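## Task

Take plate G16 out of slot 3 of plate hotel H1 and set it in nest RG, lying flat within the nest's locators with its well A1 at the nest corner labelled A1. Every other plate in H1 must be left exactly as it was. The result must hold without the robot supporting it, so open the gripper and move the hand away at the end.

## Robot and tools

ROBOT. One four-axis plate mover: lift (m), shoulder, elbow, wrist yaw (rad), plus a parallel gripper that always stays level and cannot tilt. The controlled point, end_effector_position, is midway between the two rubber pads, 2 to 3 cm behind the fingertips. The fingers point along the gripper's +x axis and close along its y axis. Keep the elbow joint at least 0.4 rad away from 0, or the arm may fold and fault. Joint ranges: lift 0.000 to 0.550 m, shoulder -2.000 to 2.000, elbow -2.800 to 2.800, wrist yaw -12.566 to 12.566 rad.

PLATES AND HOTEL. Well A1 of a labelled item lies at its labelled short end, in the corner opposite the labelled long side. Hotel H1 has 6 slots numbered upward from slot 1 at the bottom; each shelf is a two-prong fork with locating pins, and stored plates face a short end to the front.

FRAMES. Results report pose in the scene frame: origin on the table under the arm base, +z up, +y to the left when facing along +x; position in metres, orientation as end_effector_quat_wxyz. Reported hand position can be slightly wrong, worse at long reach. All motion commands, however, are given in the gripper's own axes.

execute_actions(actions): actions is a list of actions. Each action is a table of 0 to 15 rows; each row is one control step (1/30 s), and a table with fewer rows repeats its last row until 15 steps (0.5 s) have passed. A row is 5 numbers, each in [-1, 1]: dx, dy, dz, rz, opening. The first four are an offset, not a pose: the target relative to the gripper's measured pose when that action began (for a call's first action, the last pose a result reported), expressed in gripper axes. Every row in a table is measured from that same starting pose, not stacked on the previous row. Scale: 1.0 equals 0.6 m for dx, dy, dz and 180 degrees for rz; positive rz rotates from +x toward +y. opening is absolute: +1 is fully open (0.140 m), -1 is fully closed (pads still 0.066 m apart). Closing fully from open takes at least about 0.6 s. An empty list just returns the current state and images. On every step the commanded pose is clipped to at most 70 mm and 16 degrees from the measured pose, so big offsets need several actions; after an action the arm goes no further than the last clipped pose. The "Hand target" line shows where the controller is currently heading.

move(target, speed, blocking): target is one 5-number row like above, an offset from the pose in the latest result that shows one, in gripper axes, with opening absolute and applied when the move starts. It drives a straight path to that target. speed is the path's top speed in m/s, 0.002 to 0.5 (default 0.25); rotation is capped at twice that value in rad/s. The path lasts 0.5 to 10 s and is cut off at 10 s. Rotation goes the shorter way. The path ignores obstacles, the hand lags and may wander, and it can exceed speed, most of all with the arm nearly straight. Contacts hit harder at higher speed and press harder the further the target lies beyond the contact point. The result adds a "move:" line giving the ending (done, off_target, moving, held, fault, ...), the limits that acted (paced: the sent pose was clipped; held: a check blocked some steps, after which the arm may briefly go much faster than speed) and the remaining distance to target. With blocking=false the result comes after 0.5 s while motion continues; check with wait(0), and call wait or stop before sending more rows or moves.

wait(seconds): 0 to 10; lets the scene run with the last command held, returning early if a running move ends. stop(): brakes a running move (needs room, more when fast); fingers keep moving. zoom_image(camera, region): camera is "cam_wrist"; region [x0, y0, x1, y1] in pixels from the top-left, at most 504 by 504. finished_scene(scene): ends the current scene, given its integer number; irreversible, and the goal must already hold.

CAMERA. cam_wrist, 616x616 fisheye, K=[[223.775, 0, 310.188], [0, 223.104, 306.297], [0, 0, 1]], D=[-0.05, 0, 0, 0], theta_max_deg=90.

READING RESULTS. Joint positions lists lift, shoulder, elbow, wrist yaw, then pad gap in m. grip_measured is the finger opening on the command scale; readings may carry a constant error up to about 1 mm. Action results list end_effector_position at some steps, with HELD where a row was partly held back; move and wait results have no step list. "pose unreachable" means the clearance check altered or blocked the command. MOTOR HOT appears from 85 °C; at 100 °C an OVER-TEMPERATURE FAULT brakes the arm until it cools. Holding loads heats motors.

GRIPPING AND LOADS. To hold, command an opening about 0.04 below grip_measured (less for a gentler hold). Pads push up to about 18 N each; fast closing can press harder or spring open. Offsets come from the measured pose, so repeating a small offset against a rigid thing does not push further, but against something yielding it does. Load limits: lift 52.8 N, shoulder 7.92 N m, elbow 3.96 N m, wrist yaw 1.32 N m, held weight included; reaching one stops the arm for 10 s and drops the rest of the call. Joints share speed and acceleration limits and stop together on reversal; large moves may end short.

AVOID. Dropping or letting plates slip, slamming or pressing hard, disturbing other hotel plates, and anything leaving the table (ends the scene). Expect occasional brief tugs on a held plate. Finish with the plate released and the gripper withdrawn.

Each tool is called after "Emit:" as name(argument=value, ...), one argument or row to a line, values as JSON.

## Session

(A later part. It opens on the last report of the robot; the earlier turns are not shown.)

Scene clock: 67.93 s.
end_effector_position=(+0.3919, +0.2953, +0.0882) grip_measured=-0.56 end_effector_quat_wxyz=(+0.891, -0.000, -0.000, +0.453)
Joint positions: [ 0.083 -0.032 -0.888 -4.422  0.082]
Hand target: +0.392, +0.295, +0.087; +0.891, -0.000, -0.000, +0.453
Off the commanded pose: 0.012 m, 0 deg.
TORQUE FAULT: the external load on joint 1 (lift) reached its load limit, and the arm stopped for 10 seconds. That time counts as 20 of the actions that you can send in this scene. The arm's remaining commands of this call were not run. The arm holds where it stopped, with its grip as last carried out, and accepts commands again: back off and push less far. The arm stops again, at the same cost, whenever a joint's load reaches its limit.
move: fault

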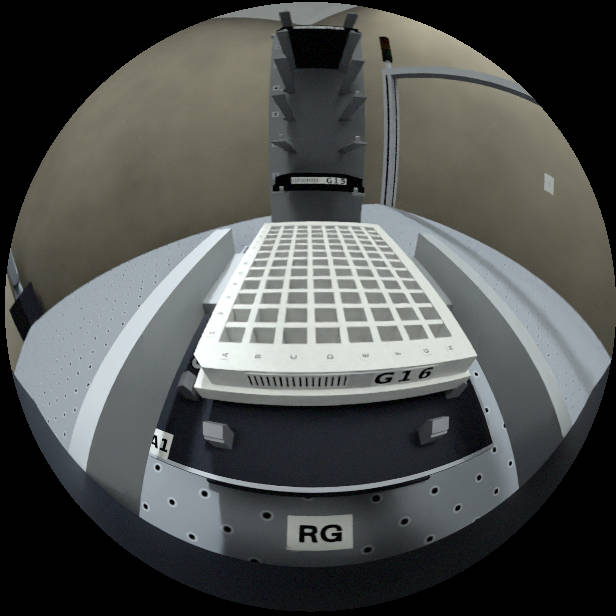

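Emit:
move(
  target=[0.006,0,-0.012,0,-0.6],
  speed=0.015,
)

Emit:
zoom_image(
  camera="cam_wrist",
  region=[130, 300, 530, 520],
)

Scene clock: 70.87 s.
end_effector_position=(+0.3826, +0.2876, +0.0901) grip_measured=-0.56 end_effector_quat_wxyz=(+0.891, -0.000, -0.000, +0.454)
Joint positions: [ 0.085 -0.032 -0.838 -4.471  0.082]
Hand target: +0.383, +0.288, +0.090; +0.891, -0.000, -0.000, +0.454
Off the commanded pose: 0.000 m, 0 deg.
move: done

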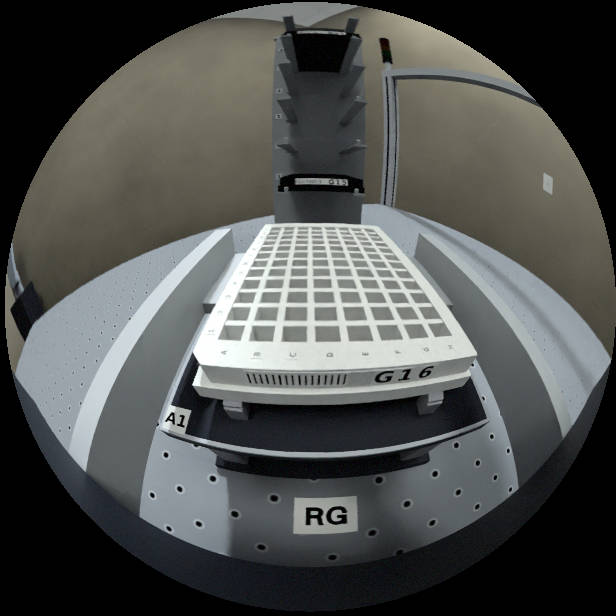

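Region (130, 300, 530, 520) of cam_wrist's 616x616 image, scaled by 1.260, with more detail than that image has; it fills the top 277 rows of this view, and the rest is white.

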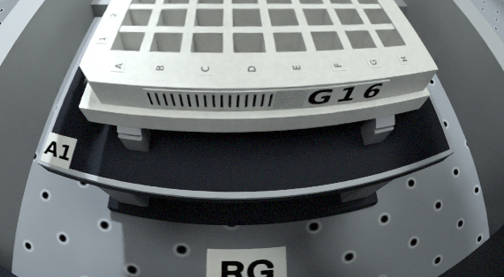

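Emit:
move(
  target=[0.009,0,0,0,-0.6],
  speed=0.015,
)

Emit:
zoom_image(
  camera="cam_wrist",
  region=[130, 300, 530, 520],
)

Scene clock: 71.90 s.
end_effector_position=(+0.3857, +0.2917, +0.0902) grip_measured=-0.56 end_effector_quat_wxyz=(+0.891, -0.000, -0.000, +0.453)
Joint positions: [ 0.085 -0.026 -0.86  -4.456  0.082]
Hand target: +0.386, +0.292, +0.090; +0.891, -0.000, -0.000, +0.454
Off the commanded pose: 0.000 m, 0 deg.
move: done

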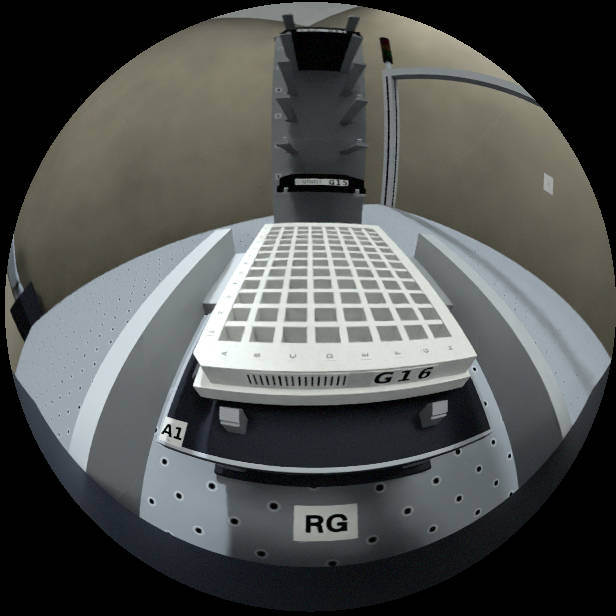

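Region (130, 300, 530, 520) of cam_wrist's 616x616 image, scaled by 1.260, with more detail than that image has; it fills the top 277 rows of this view, and the rest is white.

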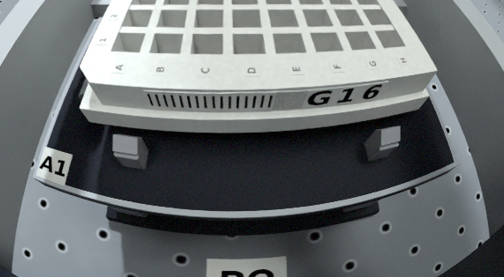

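Emit:
move(
  target=[0.004,0,-0.006,0,-0.6],
  speed=0.008,
)

Emit:
move(
  target=[0,0,-0.005,0,-0.6],
  speed=0.005,
)

Emit:
zoom_image(
  camera="cam_wrist",
  region=[130, 300, 530, 520],
)

Scene clock: 73.40 s.
end_effector_position=(+0.3859, +0.2924, +0.0869) grip_measured=-0.56 end_effector_quat_wxyz=(+0.891, -0.000, -0.000, +0.453)
Joint positions: [ 0.082 -0.025 -0.863 -4.454  0.082]
Hand target: +0.387, +0.294, +0.087; +0.891, -0.000, -0.000, +0.453
Off the commanded pose: 0.002 m, 0 deg.
move: done

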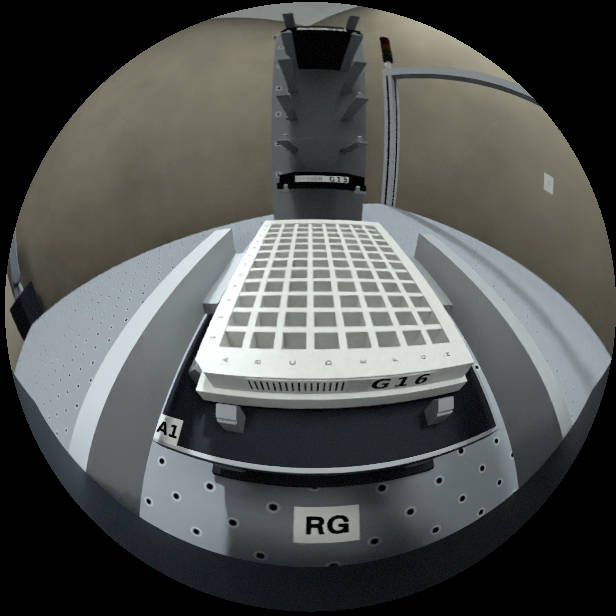

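Scene clock: 74.23 s.
end_effector_position=(+0.3855, +0.2915, +0.0846) grip_measured=-0.56 end_effector_quat_wxyz=(+0.892, -0.000, -0.000, +0.452)
Joint positions: [ 0.08  -0.025 -0.859 -4.46   0.082]
Hand target: +0.386, +0.292, +0.084; +0.891, -0.000, -0.000, +0.453
Off the commanded pose: 0.001 m, 0 deg.
move: done

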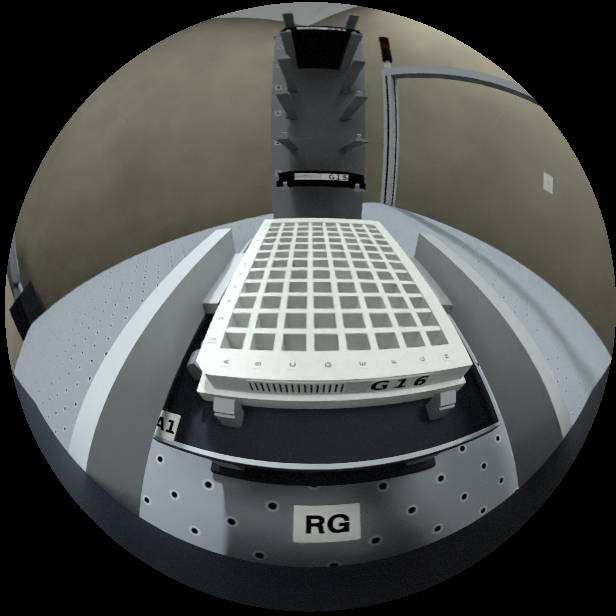

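Region (130, 300, 530, 520) of cam_wrist's 616x616 image, scaled by 1.260, with more detail than that image has; it fills the top 277 rows of this view, and the rest is white.

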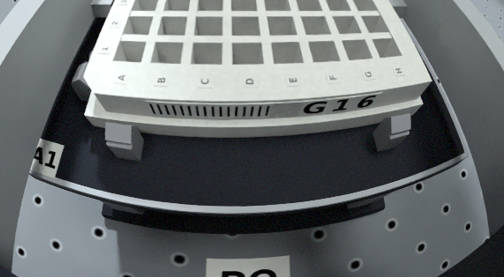

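Emit:
move(
  target=[0,0,-0.006,0,-0.6],
  speed=0.005,
)

Emit:
zoom_image(
  camera="cam_wrist",
  region=[130, 300, 530, 520],
)

Scene clock: 75.47 s.
end_effector_position=(+0.3852, +0.2909, +0.0815) grip_measured=-0.56 end_effector_quat_wxyz=(+0.892, -0.000, -0.000, +0.452)
Joint positions: [ 0.076 -0.026 -0.856 -4.464  0.082]
Hand target: +0.385, +0.292, +0.081; +0.892, -0.000, -0.000, +0.452
Off the commanded pose: 0.001 m, 0 deg.
move: done

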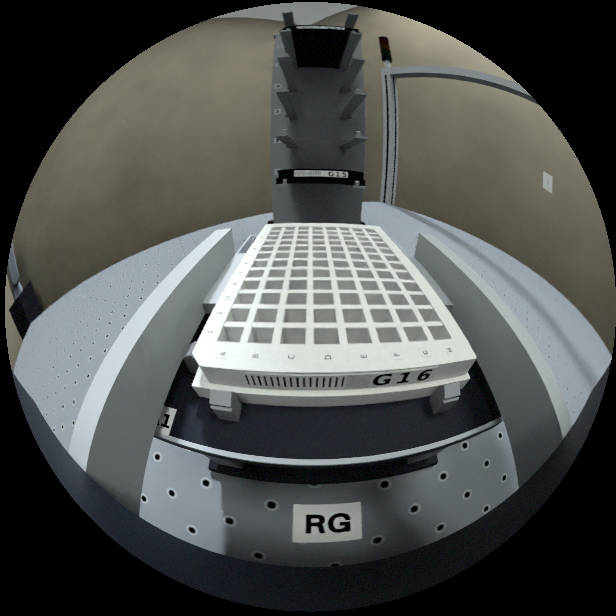

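Region (130, 300, 530, 520) of cam_wrist's 616x616 image, scaled by 1.260, with more detail than that image has; it fills the top 277 rows of this view, and the rest is white.

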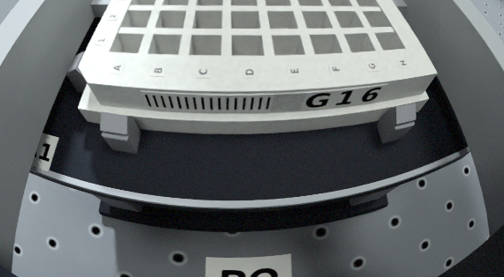

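Emit:
move(
  target=[0,0,-0.002,0,-0.6],
  speed=0.004,
)

Emit:
move(
  target=[0,0,0,0,0.3],
)

Emit:
move(
  target=[-0.12,0,0.12,0,1],
  speed=0.12,
)

Emit:
zoom_image(
  camera="cam_wrist",
  region=[170, 200, 450, 480],
)

Scene clock: 76.60 s.
end_effector_position=(+0.3851, +0.2907, +0.0813) grip_measured=-0.56 end_effector_quat_wxyz=(+0.892, -0.000, -0.000, +0.452)
Joint positions: [ 0.076 -0.026 -0.855 -4.465  0.082]
Hand target: +0.385, +0.291, +0.080; +0.892, -0.000, -0.000, +0.452
Off the commanded pose: 0.001 m, 0 deg.
move: done

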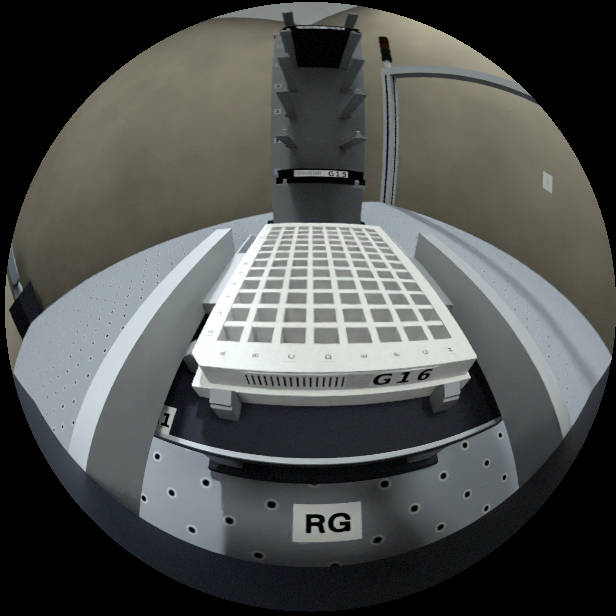

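Scene clock: 77.10 s.
end_effector_position=(+0.3851, +0.2907, +0.0813) grip_measured=+0.30 end_effector_quat_wxyz=(+0.892, -0.000, -0.000, +0.452)
Joint positions: [ 0.076 -0.026 -0.855 -4.465  0.114]
Hand target: +0.385, +0.291, +0.081; +0.892, -0.000, -0.000, +0.452
Off the commanded pose: 0.000 m, 0 deg.
move: done

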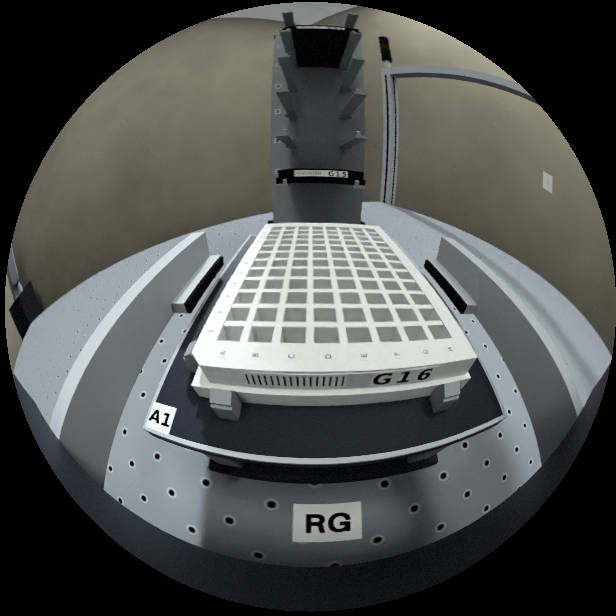

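Scene clock: 78.23 s.
end_effector_position=(+0.3425, +0.2326, +0.1534) grip_measured=+1.00 end_effector_quat_wxyz=(+0.892, -0.000, -0.000, +0.452)
Joint positions: [ 0.148 -0.074 -0.551 -4.72   0.14 ]
Hand target: +0.342, +0.233, +0.153; +0.892, -0.000, -0.000, +0.452
Off the commanded pose: 0.000 m, 0 deg.
move: done

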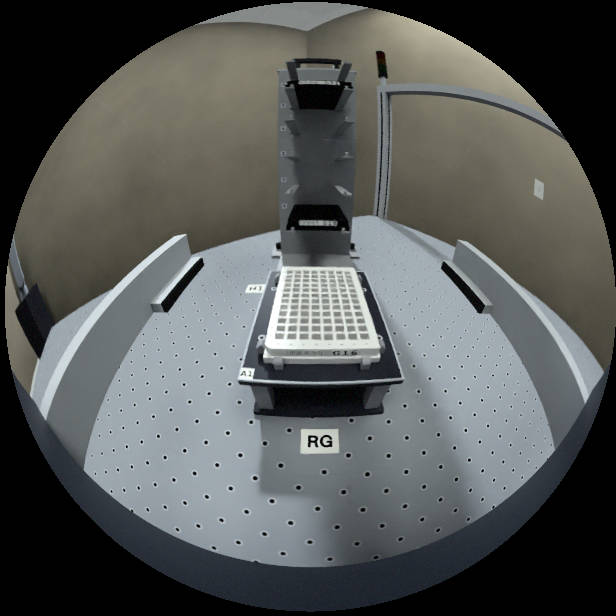

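Region (170, 200, 450, 480) of cam_wrist's 616x616 image, scaled by 1.800, with more detail than that image has.

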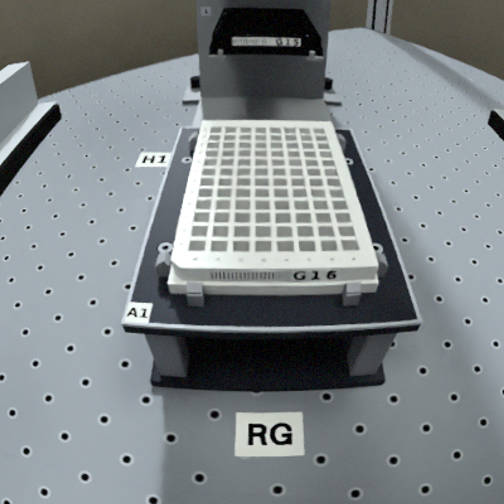

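Emit:
finished_scene(
  scene=1,
)

The scene is finished: the task was done.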